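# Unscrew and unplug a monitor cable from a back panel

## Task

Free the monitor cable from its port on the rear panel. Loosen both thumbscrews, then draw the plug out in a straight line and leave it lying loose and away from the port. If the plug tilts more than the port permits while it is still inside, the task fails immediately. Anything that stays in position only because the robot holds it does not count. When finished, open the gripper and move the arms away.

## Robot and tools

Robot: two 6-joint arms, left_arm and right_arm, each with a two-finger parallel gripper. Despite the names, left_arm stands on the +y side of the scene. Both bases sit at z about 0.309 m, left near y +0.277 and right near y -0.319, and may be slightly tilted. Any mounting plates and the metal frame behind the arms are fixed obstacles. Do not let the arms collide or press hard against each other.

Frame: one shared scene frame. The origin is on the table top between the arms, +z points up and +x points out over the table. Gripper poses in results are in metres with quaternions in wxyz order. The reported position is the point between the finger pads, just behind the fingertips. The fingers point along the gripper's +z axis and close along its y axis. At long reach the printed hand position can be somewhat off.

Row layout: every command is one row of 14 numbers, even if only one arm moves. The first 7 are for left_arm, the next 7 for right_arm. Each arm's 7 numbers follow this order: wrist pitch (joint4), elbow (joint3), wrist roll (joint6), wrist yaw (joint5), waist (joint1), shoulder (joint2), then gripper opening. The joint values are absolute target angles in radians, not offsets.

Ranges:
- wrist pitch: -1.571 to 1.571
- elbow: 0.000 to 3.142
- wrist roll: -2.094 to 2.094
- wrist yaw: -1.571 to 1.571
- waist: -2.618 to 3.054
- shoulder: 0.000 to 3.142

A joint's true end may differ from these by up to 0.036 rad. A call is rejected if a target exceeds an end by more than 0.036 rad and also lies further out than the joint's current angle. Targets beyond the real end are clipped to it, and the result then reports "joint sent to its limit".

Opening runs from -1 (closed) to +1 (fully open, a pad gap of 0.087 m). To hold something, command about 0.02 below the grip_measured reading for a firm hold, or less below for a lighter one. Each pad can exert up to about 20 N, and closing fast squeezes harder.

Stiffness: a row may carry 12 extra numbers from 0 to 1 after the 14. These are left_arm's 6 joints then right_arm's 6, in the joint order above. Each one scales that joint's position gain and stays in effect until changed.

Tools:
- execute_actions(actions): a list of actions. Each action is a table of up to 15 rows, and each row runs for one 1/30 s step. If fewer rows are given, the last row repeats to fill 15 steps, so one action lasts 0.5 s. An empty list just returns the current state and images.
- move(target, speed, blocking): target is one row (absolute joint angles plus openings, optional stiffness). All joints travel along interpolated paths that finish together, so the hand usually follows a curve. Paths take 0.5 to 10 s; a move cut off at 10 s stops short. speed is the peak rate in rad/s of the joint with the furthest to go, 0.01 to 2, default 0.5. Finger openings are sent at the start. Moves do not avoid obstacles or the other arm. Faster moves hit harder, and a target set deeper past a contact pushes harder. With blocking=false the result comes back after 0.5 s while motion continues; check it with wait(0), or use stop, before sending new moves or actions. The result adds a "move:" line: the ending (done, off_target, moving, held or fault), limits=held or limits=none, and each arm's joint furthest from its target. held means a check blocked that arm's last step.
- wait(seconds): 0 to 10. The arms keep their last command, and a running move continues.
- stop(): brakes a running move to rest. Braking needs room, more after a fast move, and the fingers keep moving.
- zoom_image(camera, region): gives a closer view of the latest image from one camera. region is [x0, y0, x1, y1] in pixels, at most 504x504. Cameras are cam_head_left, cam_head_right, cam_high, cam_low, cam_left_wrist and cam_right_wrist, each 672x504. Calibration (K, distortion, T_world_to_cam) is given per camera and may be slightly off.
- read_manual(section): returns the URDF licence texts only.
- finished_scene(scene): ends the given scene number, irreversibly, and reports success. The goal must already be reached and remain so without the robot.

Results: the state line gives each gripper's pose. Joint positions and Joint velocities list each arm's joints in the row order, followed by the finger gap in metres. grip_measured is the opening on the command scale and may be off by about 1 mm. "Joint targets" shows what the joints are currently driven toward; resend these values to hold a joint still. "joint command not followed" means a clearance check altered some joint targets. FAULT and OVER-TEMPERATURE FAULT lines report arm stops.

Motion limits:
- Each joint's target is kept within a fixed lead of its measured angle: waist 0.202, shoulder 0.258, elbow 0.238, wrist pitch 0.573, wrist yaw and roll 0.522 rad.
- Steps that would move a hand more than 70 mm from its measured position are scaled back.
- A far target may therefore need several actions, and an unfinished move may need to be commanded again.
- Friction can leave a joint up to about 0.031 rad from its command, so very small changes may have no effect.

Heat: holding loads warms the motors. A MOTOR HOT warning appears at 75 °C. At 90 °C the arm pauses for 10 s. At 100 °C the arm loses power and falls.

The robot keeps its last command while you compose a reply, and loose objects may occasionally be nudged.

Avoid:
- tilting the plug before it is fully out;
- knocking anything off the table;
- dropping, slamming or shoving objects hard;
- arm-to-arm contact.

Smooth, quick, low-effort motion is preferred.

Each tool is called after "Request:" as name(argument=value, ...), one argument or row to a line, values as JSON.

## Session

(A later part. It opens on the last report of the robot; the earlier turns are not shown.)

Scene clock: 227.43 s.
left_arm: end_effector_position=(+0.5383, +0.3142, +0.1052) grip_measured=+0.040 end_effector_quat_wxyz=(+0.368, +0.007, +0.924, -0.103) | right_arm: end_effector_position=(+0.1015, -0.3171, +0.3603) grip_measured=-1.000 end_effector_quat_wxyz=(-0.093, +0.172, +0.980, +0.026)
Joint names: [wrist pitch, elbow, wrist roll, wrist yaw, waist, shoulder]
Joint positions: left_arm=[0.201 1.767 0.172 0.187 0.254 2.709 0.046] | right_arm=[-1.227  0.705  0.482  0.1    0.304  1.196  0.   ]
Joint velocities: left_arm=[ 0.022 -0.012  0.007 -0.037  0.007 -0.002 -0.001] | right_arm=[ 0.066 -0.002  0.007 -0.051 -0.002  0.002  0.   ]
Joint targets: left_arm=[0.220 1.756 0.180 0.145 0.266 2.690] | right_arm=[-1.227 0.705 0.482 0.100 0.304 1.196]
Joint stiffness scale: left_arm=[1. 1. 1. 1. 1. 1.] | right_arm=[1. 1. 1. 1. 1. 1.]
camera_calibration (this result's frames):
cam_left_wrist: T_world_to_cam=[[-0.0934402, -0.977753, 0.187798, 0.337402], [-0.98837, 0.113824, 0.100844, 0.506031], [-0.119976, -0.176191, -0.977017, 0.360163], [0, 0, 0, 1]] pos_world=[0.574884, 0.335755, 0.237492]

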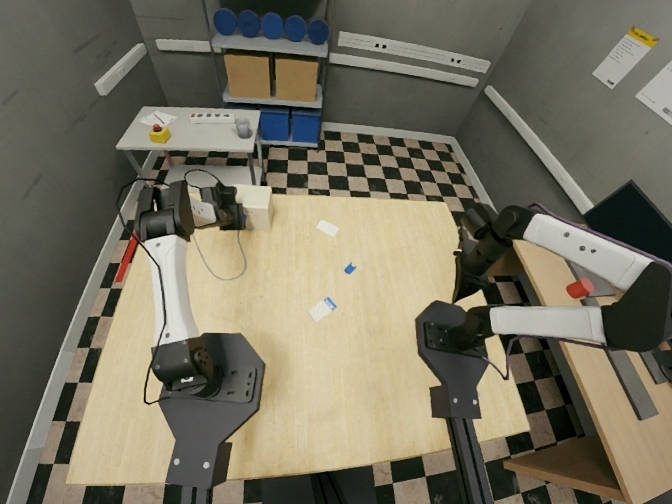

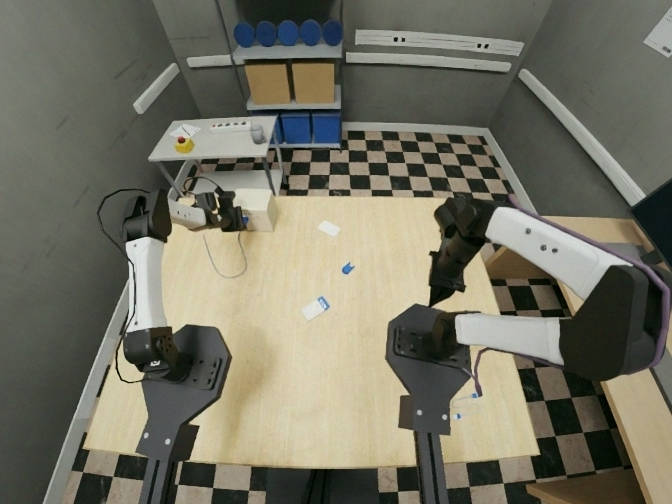

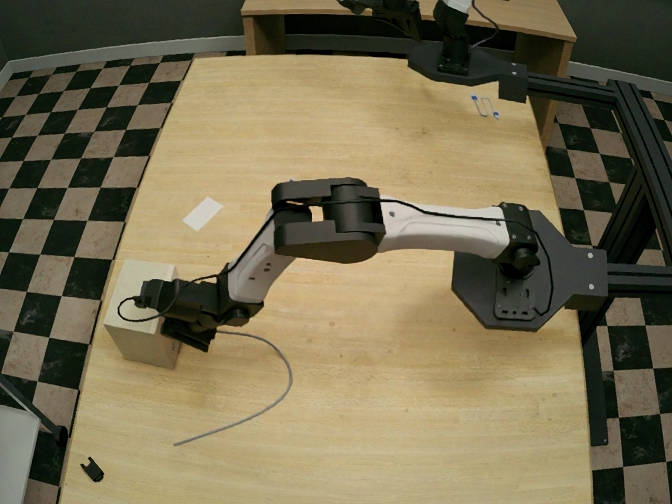

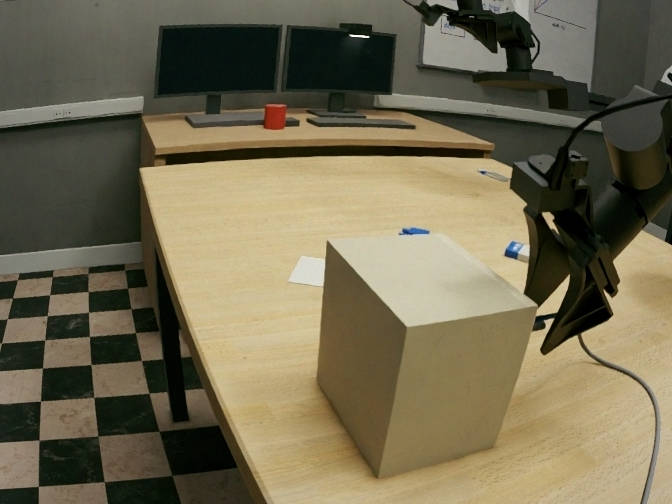

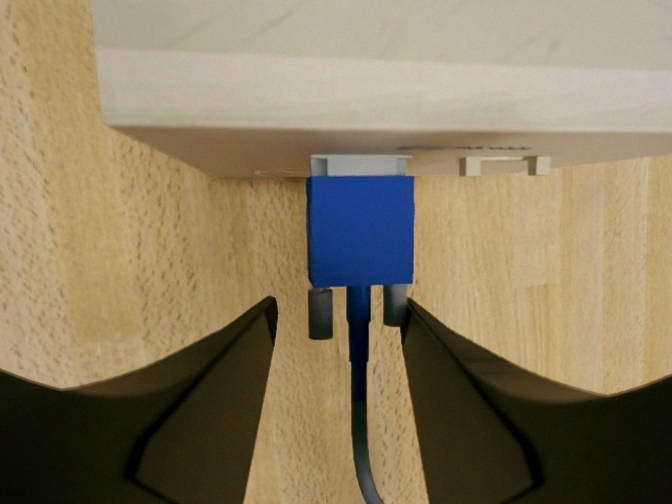

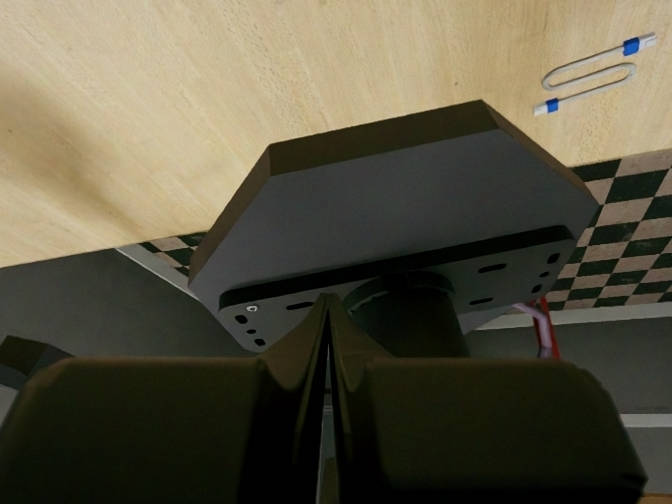

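Request:
execute_actions(
  actions=[
    [[0.205,1.765,0.17,0.195,0.25,2.705,0.4,-1.227,0.705,0.482,0.1,0.304,1.196,-1]],
    [[0.223,1.70,0.173,0.188,0.245,2.63,0.4,-1.227,0.705,0.482,0.1,0.304,1.196,-1]],
  ],
)

Request:
move(
  target=[0.575,1.745,0.667,-0.641,-0.061,2.838,1,-1.227,0.705,0.482,0.1,0.304,1.196,-1],
  speed=0.5,
)

Request:
execute_actions(
  actions=[
    [[0.578,1.748,0.667,-0.63,-0.055,2.838,-0.77,-1.227,0.705,0.482,0.1,0.304,1.196,-1]],
    [[0.582,1.752,0.672,-0.61,-0.036,2.848,-0.77,-1.227,0.705,0.482,0.1,0.304,1.196,-1]],
    [[0.583,1.752,0.674,-0.601,-0.034,2.856,-0.77,-1.227,0.705,0.482,0.1,0.304,1.196,-1]],
    [[0.585,1.752,0.676,-0.603,-0.025,2.863,-0.78,-1.227,0.705,0.482,0.1,0.304,1.196,-1]],
  ],
)

Scene clock: 234.03 s.
left_arm: end_effector_position=(+0.5475, +0.3206, +0.1382) grip_measured=+0.400 end_effector_quat_wxyz=(+0.394, +0.008, +0.914, -0.097) | right_arm: end_effector_position=(+0.1015, -0.3171, +0.3603) grip_measured=-1.000 end_effector_quat_wxyz=(-0.093, +0.172, +0.980, +0.026)
Joint names: [wrist pitch, elbow, wrist roll, wrist yaw, waist, shoulder]
Joint positions: left_arm=[0.226 1.717 0.172 0.188 0.253 2.627 0.061] | right_arm=[-1.227  0.705  0.482  0.1    0.304  1.196  0.   ]
Joint velocities: left_arm=[-0.11   0.002  0.037 -0.066 -0.002  0.002 -0.   ] | right_arm=[-0.095  0.007  0.125 -0.007  0.012 -0.002  0.   ]
Joint targets: left_arm=[0.223 1.700 0.173 0.188 0.245 2.630] | right_arm=[-1.227 0.705 0.482 0.100 0.304 1.196]
Joint stiffness scale: left_arm=[1. 1. 1. 1. 1. 1.] | right_arm=[1. 1. 1. 1. 1. 1.]
camera_calibration (this result's frames):
cam_left_wrist: T_world_to_cam=[[-0.0957021, -0.980023, 0.174344, 0.342158], [-0.993299, 0.105424, 0.0473586, 0.523854], [-0.0647925, -0.168644, -0.983545, 0.362955], [0, 0, 0, 1]] pos_world=[0.576605, 0.341307, 0.27252]

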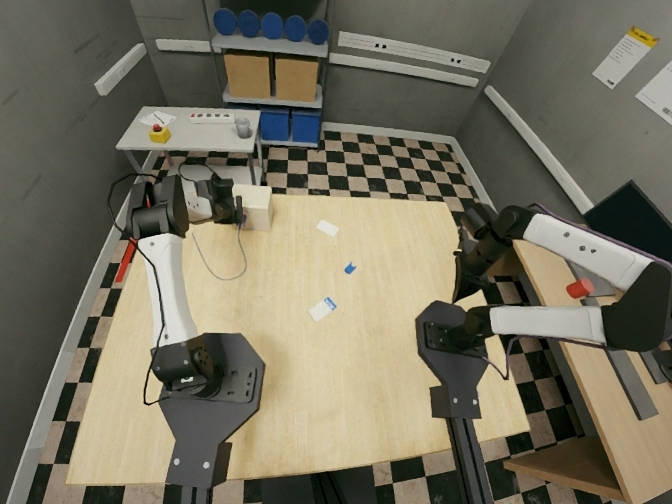

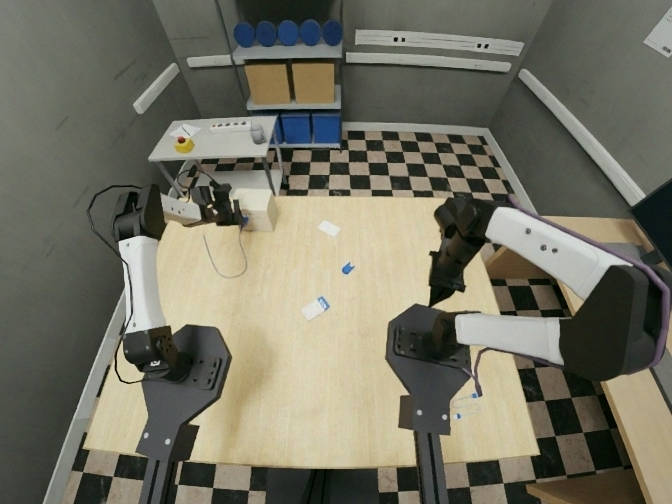

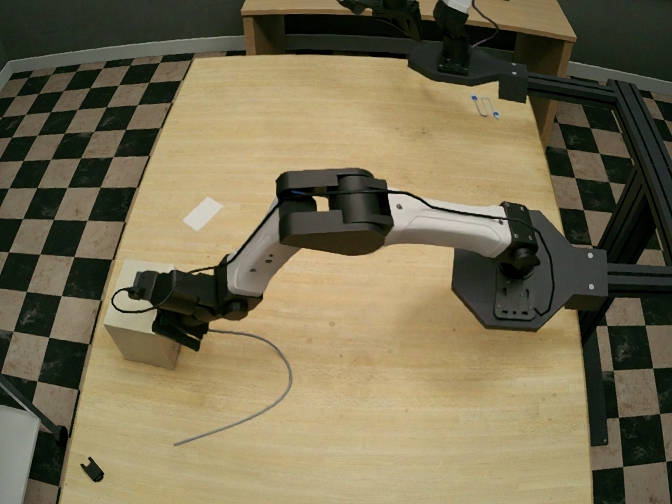

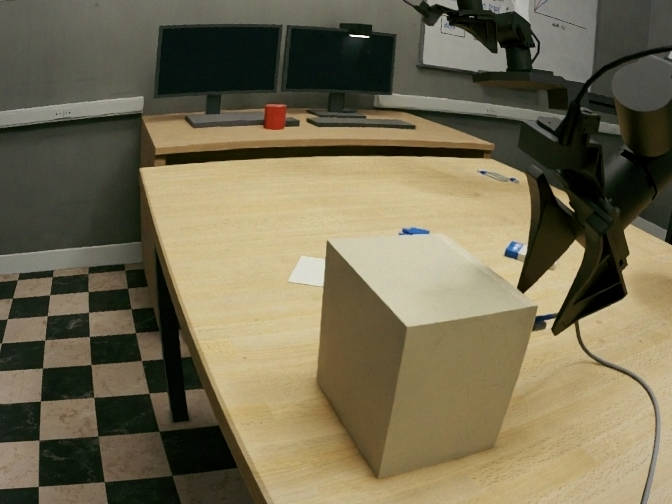

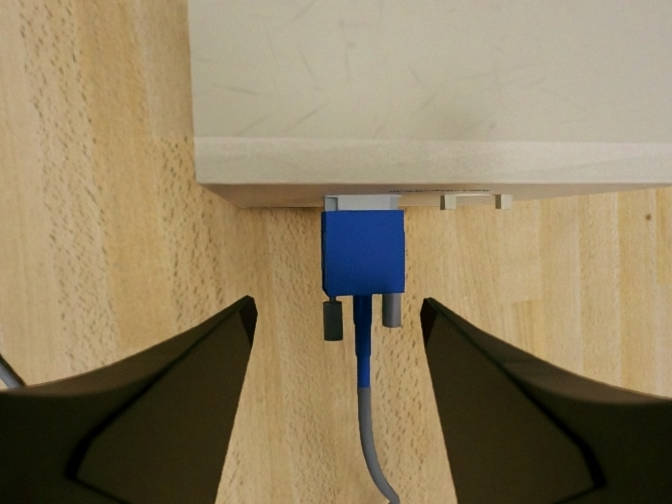

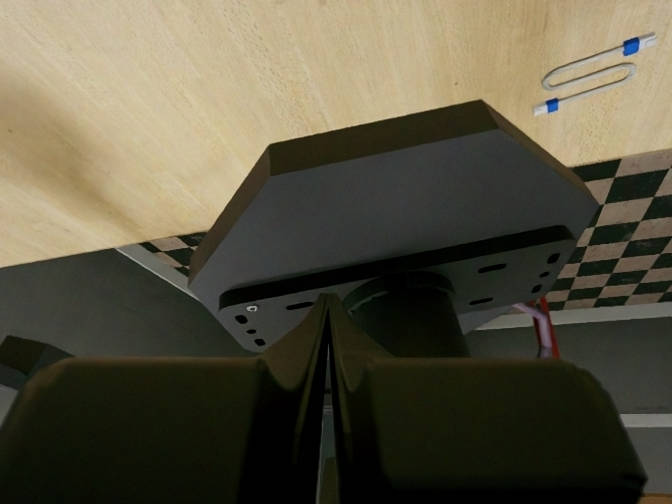

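Scene clock: 236.47 s.
left_arm: end_effector_position=(+0.5427, +0.2775, +0.1266) grip_measured=+1.000 end_effector_quat_wxyz=(+0.370, +0.167, +0.865, +0.293) | right_arm: end_effector_position=(+0.1015, -0.3171, +0.3603) grip_measured=-1.000 end_effector_quat_wxyz=(-0.093, +0.172, +0.980, +0.026)
Joint names: [wrist pitch, elbow, wrist roll, wrist yaw, waist, shoulder]
Joint positions: left_arm=[ 0.569  1.73   0.66  -0.629 -0.06   2.821  0.087] | right_arm=[-1.227  0.705  0.482  0.1    0.304  1.196  0.   ]
Joint velocities: left_arm=[-0.007  0.012 -0.051  0.007 -0.022 -0.017  0.   ] | right_arm=[ 0.022 -0.017 -0.022 -0.007 -0.002  0.002  0.   ]
Joint targets: left_arm=[0.575 1.745 0.667 -0.641 -0.061 2.838] | right_arm=[-1.227 0.705 0.482 0.100 0.304 1.196]
Joint stiffness scale: left_arm=[1. 1. 1. 1. 1. 1.] | right_arm=[1. 1. 1. 1. 1. 1.]
move: done; limits=none; left_arm: farthest joint: the shoulder, 0.017 radians from its target (0.211 radians at the start); right_arm: farthest joint: the waist, 0.000 radians from its target (0.000 radians at the start)
camera_calibration (this result's frames):
cam_left_wrist: T_world_to_cam=[[-0.0761298, -0.773829, -0.628803, 0.335267], [-0.996456, 0.0364218, 0.0758198, 0.5414], [-0.0357694, 0.632347, -0.773859, 0.0793818], [0, 0, 0, 1]] pos_world=[0.567845, 0.189524, 0.231199]

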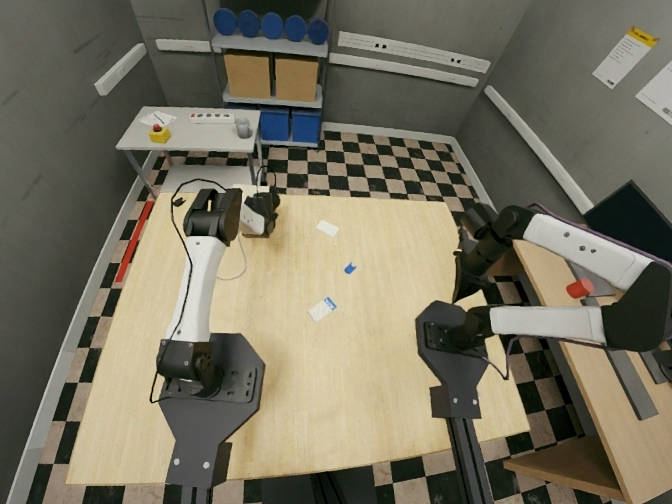

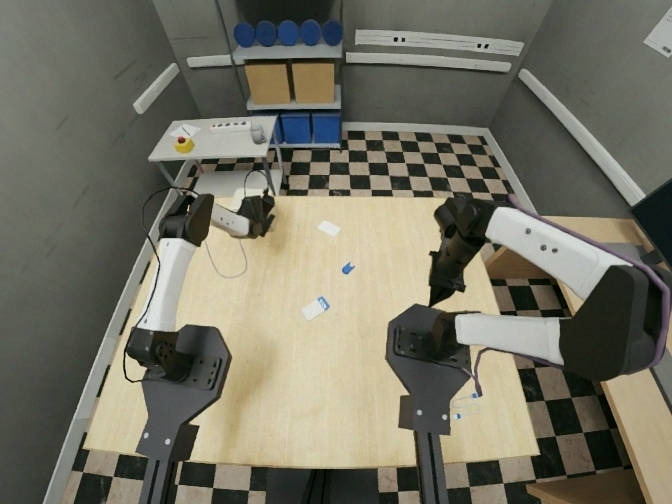

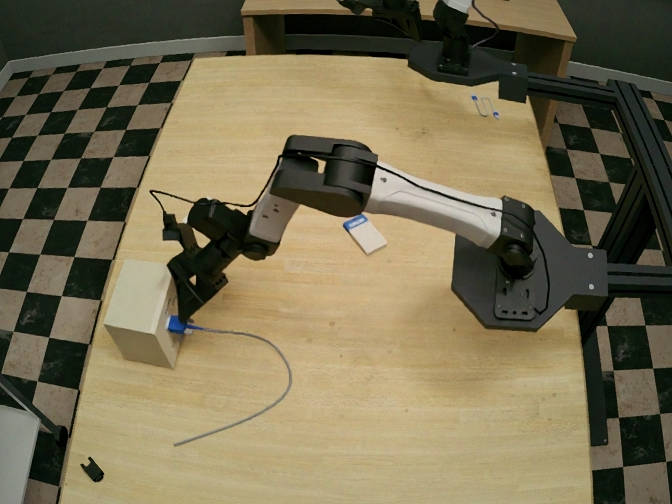

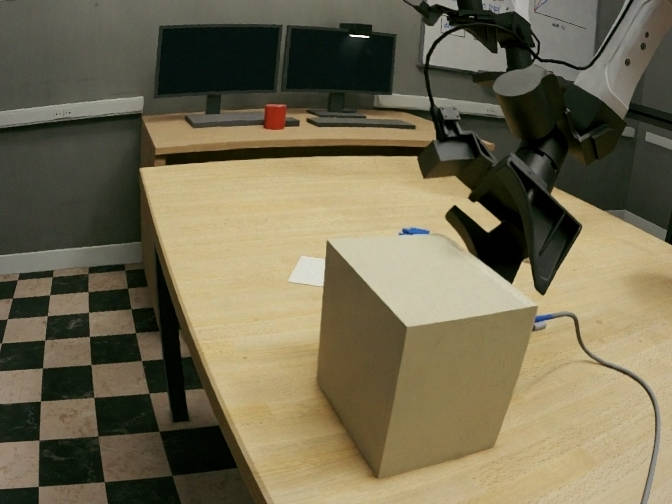

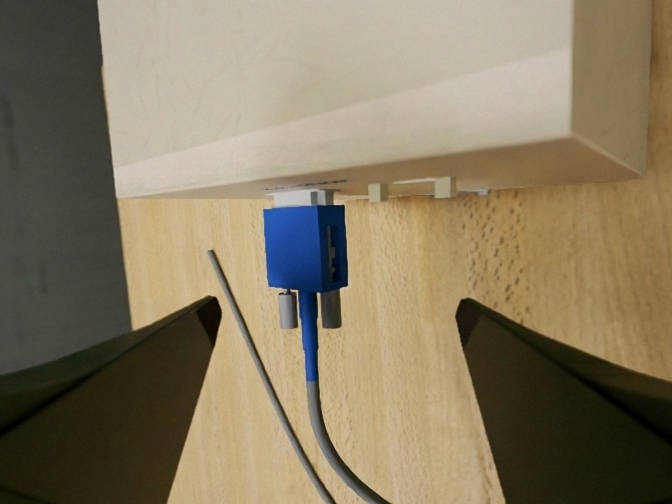

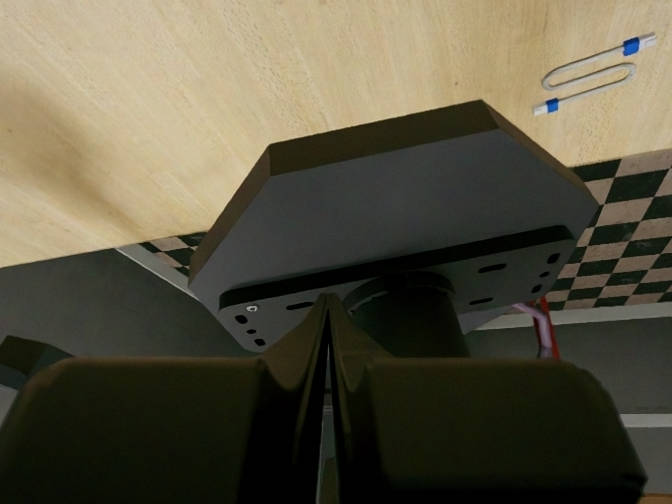

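Scene clock: 238.47 s.
left_arm: end_effector_position=(+0.5412, +0.2894, +0.1162) grip_measured=-0.780 end_effector_quat_wxyz=(+0.366, +0.166, +0.867, +0.295) | right_arm: end_effector_position=(+0.1015, -0.3171, +0.3603) grip_measured=-1.000 end_effector_quat_wxyz=(-0.093, +0.172, +0.980, +0.026)
Joint names: [wrist pitch, elbow, wrist roll, wrist yaw, waist, shoulder]
Joint positions: left_arm=[ 0.585  1.736  0.671 -0.614 -0.034  2.842  0.01 ] | right_arm=[-1.227  0.705  0.482  0.1    0.304  1.196  0.   ]
Joint velocities: left_arm=[ 0.037 -0.002 -0.007  0.037  0.002  0.002  0.   ] | right_arm=[-0.037  0.002 -0.007  0.022 -0.002  0.027  0.   ]
Joint targets: left_arm=[0.585 1.752 0.676 -0.603 -0.025 2.863] | right_arm=[-1.227 0.705 0.482 0.100 0.304 1.196]
Joint stiffness scale: left_arm=[1. 1. 1. 1. 1. 1.] | right_arm=[1. 1. 1. 1. 1. 1.]
camera_calibration (this result's frames):
cam_left_wrist: T_world_to_cam=[[-0.0754006, -0.77312, -0.629763, 0.337298], [-0.996128, 0.0297719, 0.082716, 0.541212], [-0.0452001, 0.633561, -0.772371, 0.0682724], [0, 0, 0, 1]] pos_world=[0.567635, 0.201404, 0.220382]

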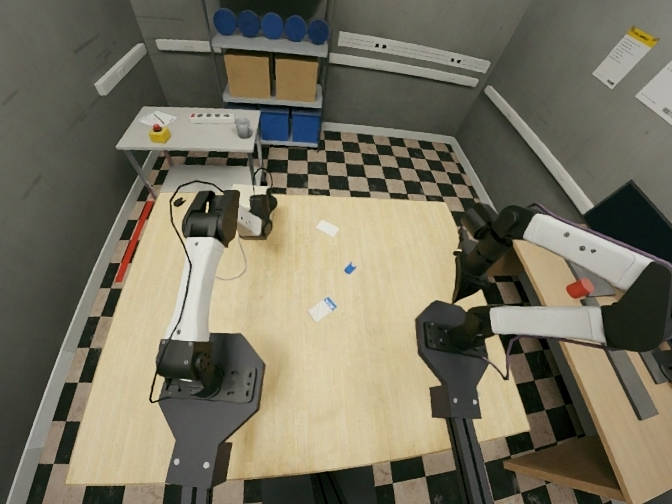

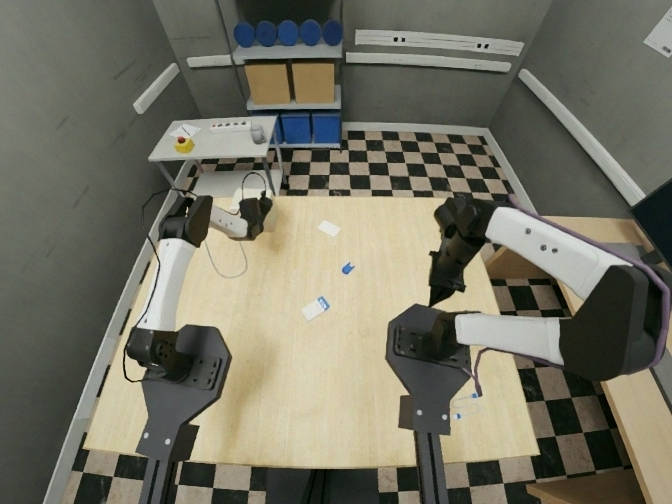

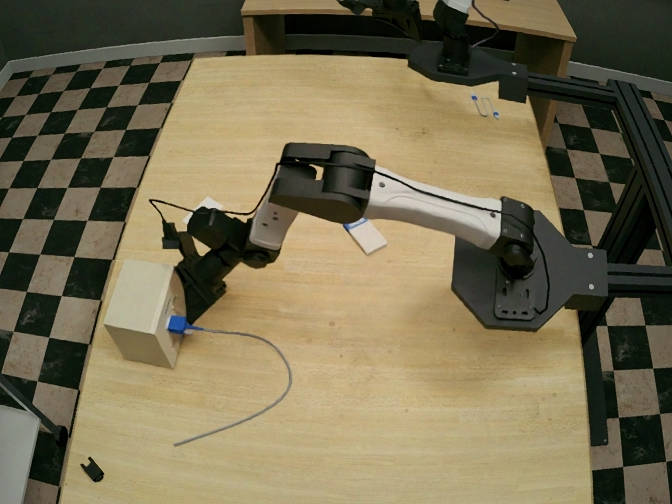

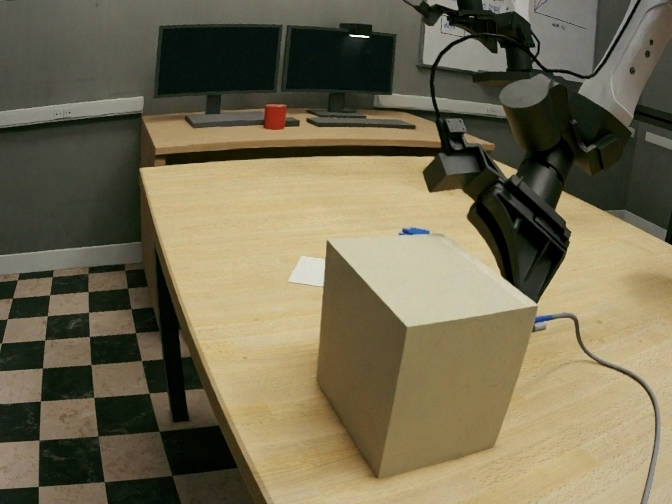

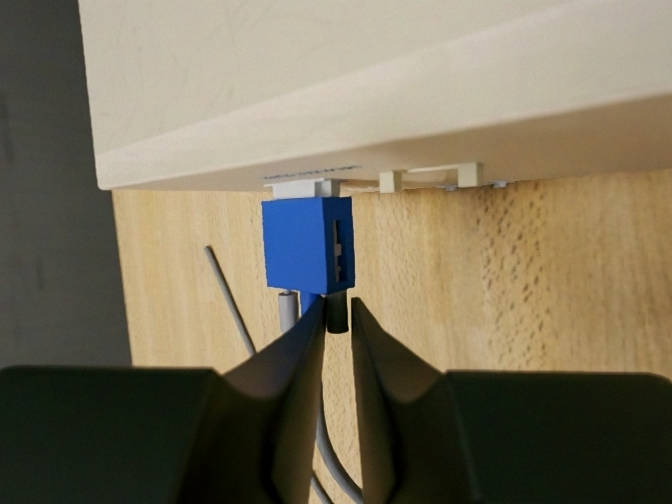

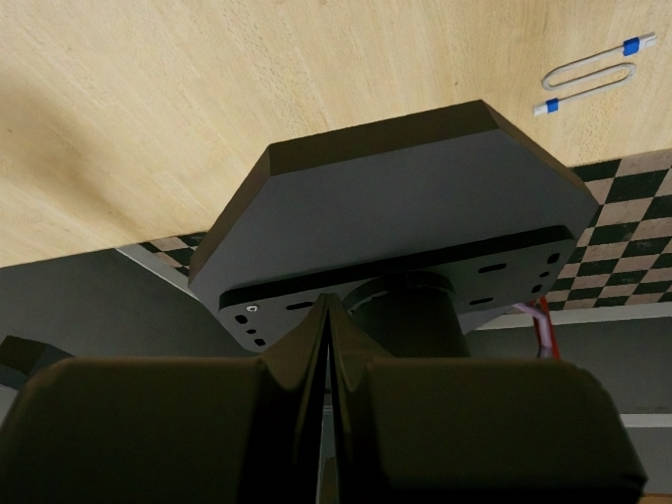

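Repeatable. Forward wrench, then half of the reverse path.

Request:
execute_actions(
  actions=[
    [[0.575,1.725,0.668,-0.606,-0.028,2.842,-0.83,-1.227,0.705,0.482,0.1,0.304,1.196,-1],[0.575,1.725,0.668,-0.606,-0.028,2.842,-0.83,-1.227,0.705,0.482,0.1,0.304,1.196,-1],[0.575,1.725,0.668,-0.606,-0.028,2.842,-0.85,-1.227,0.705,0.482,0.1,0.304,1.196,-1],[0.57,1.72,0.666,-0.603,-0.028,2.838,-0.9,-1.227,0.705,0.482,0.1,0.304,1.196,-1]],
    [[0.5395,1.708,0.6274,-0.5706,-0.016,2.816,-0.9,-1.227,0.705,0.482,0.1,0.304,1.196,-1]],
    [[0.512,1.6994,0.592,-0.5396,-0.0047,2.797,-0.9,-1.227,0.705,0.482,0.1,0.304,1.196,-1]],
    [[0.4856,1.692,0.5578,-0.5049,0.0054,2.7795,-0.9,-1.227,0.705,0.482,0.1,0.304,1.196,-1]],
    [[0.4604,1.6854,0.5248,-0.4696,0.0159,2.763,-0.9,-1.227,0.705,0.482,0.1,0.304,1.196,-1]],
    [[0.4361,1.68,0.493,-0.4336,0.0268,2.748,-0.9,-1.227,0.705,0.482,0.1,0.304,1.196,-1]],
    [[0.413,1.676,0.4625,-0.397,0.038,2.734,-0.9,-1.227,0.705,0.482,0.1,0.304,1.196,-1]],
    [[0.391,1.678,0.4332,-0.36,0.0495,2.7213,-0.9,-1.227,0.705,0.482,0.1,0.304,1.196,-1]],
    [[0.37,1.678,0.4051,-0.322,0.0615,2.7098,-0.9,-1.227,0.705,0.482,0.1,0.304,1.196,-1]],
    [[0.35,1.678,0.3782,-0.2835,0.0737,2.6995,-0.9,-1.227,0.705,0.482,0.1,0.304,1.196,-1]],
    [[0.3254,1.693,0.3527,-0.2442,0.0863,2.6945,-0.9,-1.227,0.705,0.482,0.1,0.304,1.196,-1]],
    [[0.3076,1.698,0.3282,-0.2044,0.0993,2.6866,-0.9,-1.227,0.705,0.482,0.1,0.304,1.196,-1]],
    [[0.291,1.703,0.305,-0.164,0.1126,2.68,-0.9,-1.227,0.705,0.482,0.1,0.304,1.196,-1]],
    [[0.309,1.705,0.313,-0.185,0.098,2.70,-0.8,-1.227,0.705,0.482,0.1,0.304,1.196,-1]],
    [[0.3266,1.705,0.3392,-0.2314,0.0803,2.7146,-0.8,-1.227,0.705,0.482,0.1,0.304,1.196,-1]],
    [[0.3444,1.705,0.3637,-0.2712,0.0673,2.722,-0.8,-1.227,0.705,0.482,0.1,0.304,1.196,-1]],
    [[0.365,1.705,0.3892,-0.3105,0.0547,2.73,-0.79,-1.227,0.705,0.482,0.1,0.304,1.196,-1]],
    [[0.387,1.708,0.4161,-0.349,0.0425,2.739,-0.79,-1.227,0.705,0.482,0.1,0.304,1.196,-1]],
    [[0.41,1.712,0.4442,-0.387,0.0305,2.75,-0.78,-1.227,0.705,0.482,0.1,0.304,1.196,-1]],
    [[0.432,1.716,0.4735,-0.424,0.019,2.762,-0.78,-1.227,0.705,0.482,0.1,0.304,1.196,-1]],
  ],
)

Request:
zoom_image(
  camera="cam_left_wrist",
  region=[240, 170, 440, 350],
)

Scene clock: 249.63 s.
left_arm: end_effector_position=(+0.5416, +0.2910, +0.1173) grip_measured=-0.780 end_effector_quat_wxyz=(+0.373, +0.117, +0.903, +0.179) | right_arm: end_effector_position=(+0.1015, -0.3171, +0.3603) grip_measured=-1.000 end_effector_quat_wxyz=(-0.093, +0.172, +0.980, +0.026)
Joint names: [wrist pitch, elbow, wrist roll, wrist yaw, waist, shoulder]
Joint positions: left_arm=[ 0.423  1.699  0.465 -0.409  0.027  2.743  0.01 ] | right_arm=[-1.227  0.705  0.482  0.1    0.304  1.196  0.   ]
Joint velocities: left_arm=[-0.081  0.002 -0.066  0.066 -0.012 -0.012  0.   ] | right_arm=[ 0.022 -0.037 -0.022 -0.007 -0.022  0.002  0.   ]
Joint targets: left_arm=[0.432 1.716 0.474 -0.424 0.019 2.762] | right_arm=[-1.227 0.705 0.482 0.100 0.304 1.196]
Joint stiffness scale: left_arm=[1. 1. 1. 1. 1. 1.] | right_arm=[1. 1. 1. 1. 1. 1.]
camera_calibration (this result's frames):
cam_left_wrist: T_world_to_cam=[[-0.0821247, -0.909591, -0.407308, 0.356608], [-0.994176, 0.0461546, 0.0973823, 0.534003], [-0.0697789, 0.412934, -0.908084, 0.161574], [0, 0, 0, 1]] pos_world=[0.571453, 0.233001, 0.23997]

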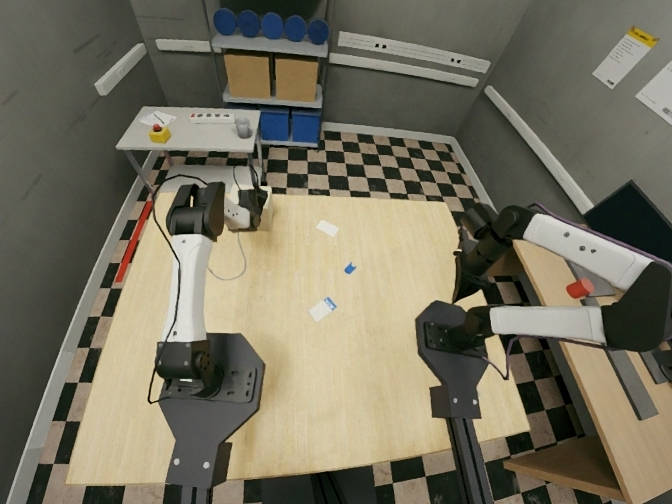

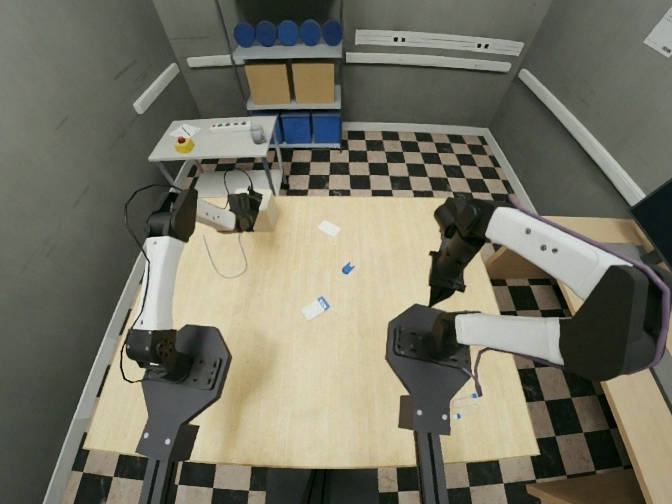

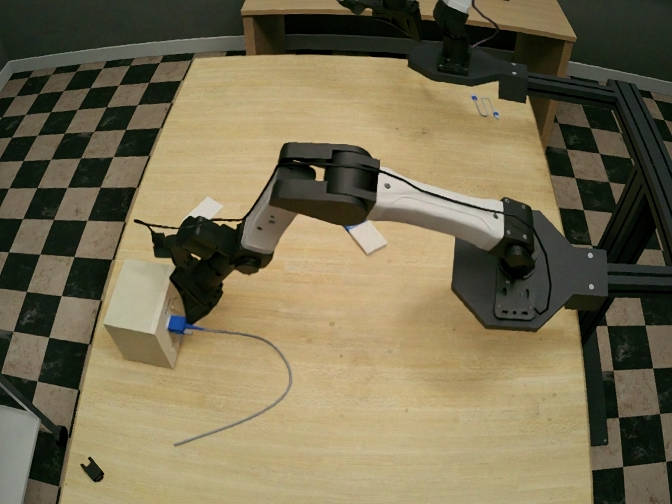

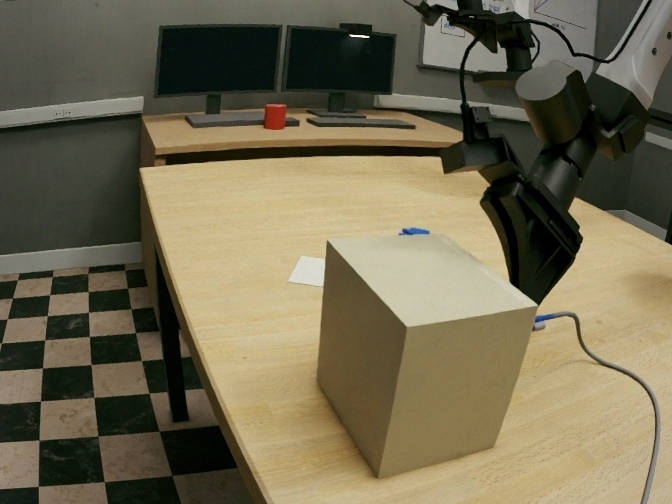

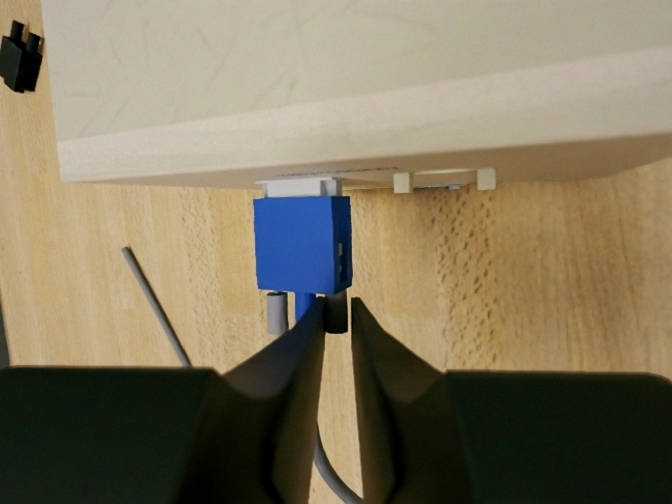

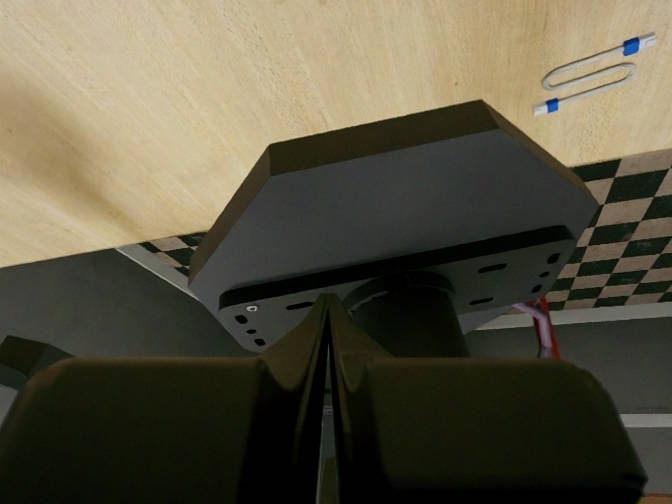

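Region (240, 170, 440, 350) of cam_left_wrist's 672x504 image, scaled by 2.520, with more detail than that image has; it fills the top 454 rows of this view, and the rest is white.

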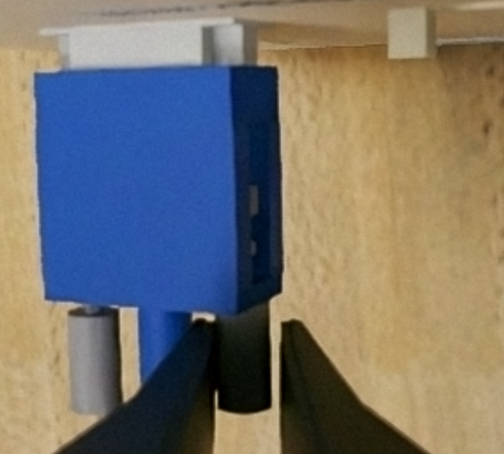

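Request:
execute_actions(
  actions=[
    [[0.458,1.719,0.505,-0.463,0.0078,2.776,-0.78,-1.227,0.705,0.482,0.1,0.304,1.196,-1]],
    [[0.482,1.724,0.537,-0.499,-0.0031,2.791,-0.78,-1.227,0.705,0.482,0.1,0.304,1.196,-1]],
    [[0.5076,1.731,0.57,-0.534,-0.0136,2.8075,-0.78,-1.227,0.705,0.482,0.1,0.304,1.196,-1]],
    [[0.534,1.738,0.604,-0.569,-0.0237,2.825,-0.78,-1.227,0.705,0.482,0.1,0.304,1.196,-1]],
    [[0.5615,1.746,0.64,-0.601,-0.0335,2.844,-0.78,-1.227,0.705,0.482,0.1,0.304,1.196,-1]],
    [[0.592,1.752,0.678,-0.627,-0.041,2.862,-0.78,-1.227,0.705,0.482,0.1,0.304,1.196,-1]],
  ],
)

Request:
zoom_image(
  camera="cam_left_wrist",
  region=[240, 200, 440, 380],
)

Scene clock: 253.07 s.
left_arm: end_effector_position=(+0.5412, +0.2903, +0.1153) grip_measured=-0.780 end_effector_quat_wxyz=(+0.367, +0.162, +0.868, +0.293) | right_arm: end_effector_position=(+0.1015, -0.3171, +0.3603) grip_measured=-1.000 end_effector_quat_wxyz=(-0.093, +0.172, +0.980, +0.026)
Joint names: [wrist pitch, elbow, wrist roll, wrist yaw, waist, shoulder]
Joint positions: left_arm=[ 0.586  1.737  0.663 -0.612 -0.032  2.843  0.01 ] | right_arm=[-1.227  0.705  0.482  0.1    0.304  1.196  0.   ]
Joint velocities: left_arm=[-0.007 -0.007 -0.037 -0.022  0.002 -0.012  0.   ] | right_arm=[ 0.007 -0.017 -0.022  0.007 -0.002  0.007  0.   ]
Joint targets: left_arm=[0.592 1.752 0.678 -0.627 -0.041 2.862] | right_arm=[-1.227 0.705 0.482 0.100 0.304 1.196]
Joint stiffness scale: left_arm=[1. 1. 1. 1. 1. 1.] | right_arm=[1. 1. 1. 1. 1. 1.]
camera_calibration (this result's frames):
cam_left_wrist: T_world_to_cam=[[-0.0695379, -0.777687, -0.624793, 0.335067], [-0.996517, 0.0252502, 0.0794806, 0.543229], [-0.0460349, 0.628144, -0.776734, 0.0695387], [0, 0, 0, 1]] pos_world=[0.567838, 0.20318, 0.220185]

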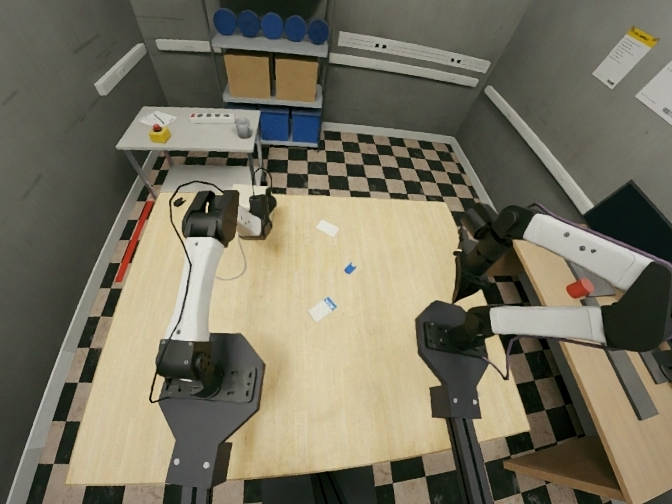

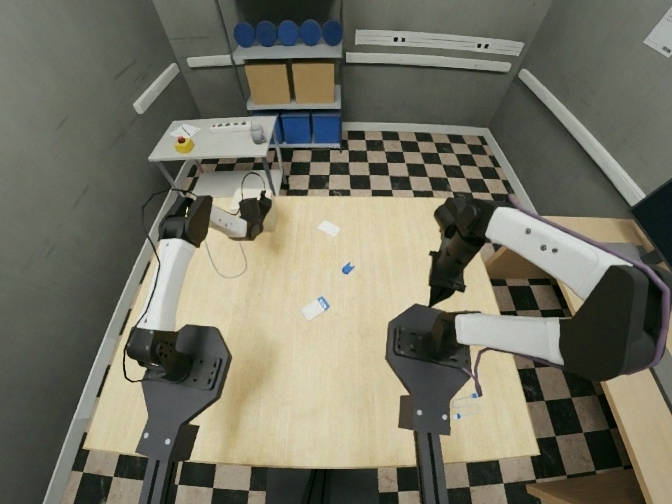

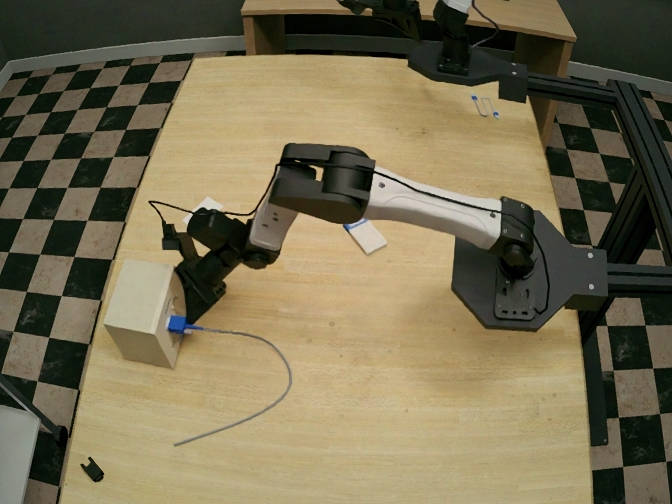

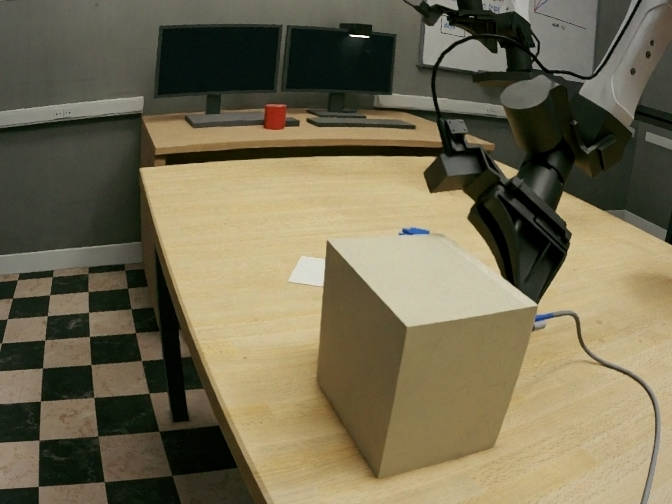

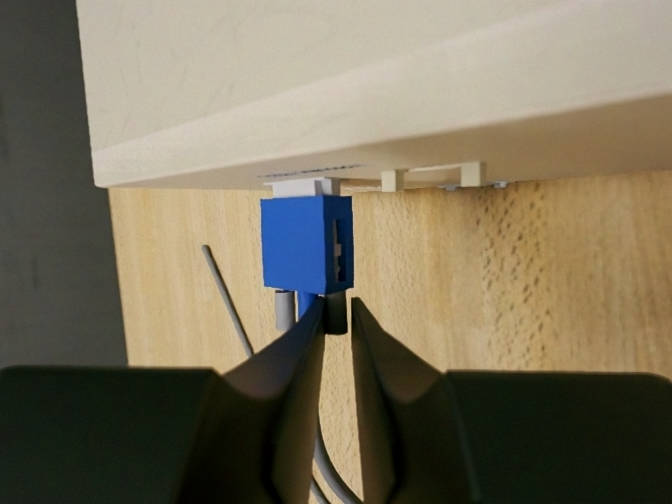

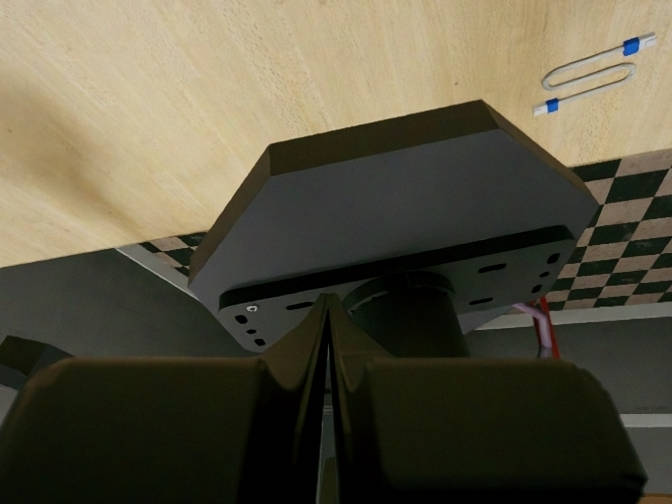

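Region (240, 200, 440, 380) of cam_left_wrist's 672x504 image, scaled by 2.520, with more detail than that image has; it fills the top 454 rows of this view, and the rest is white.

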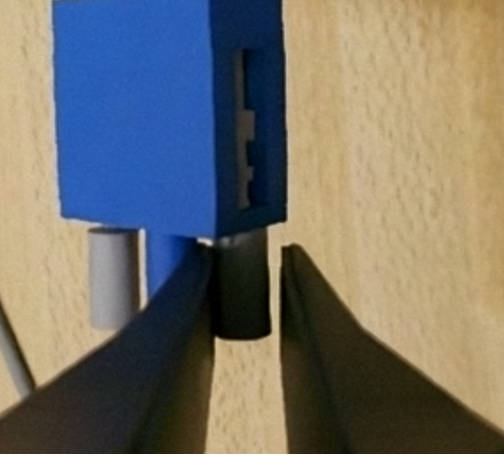

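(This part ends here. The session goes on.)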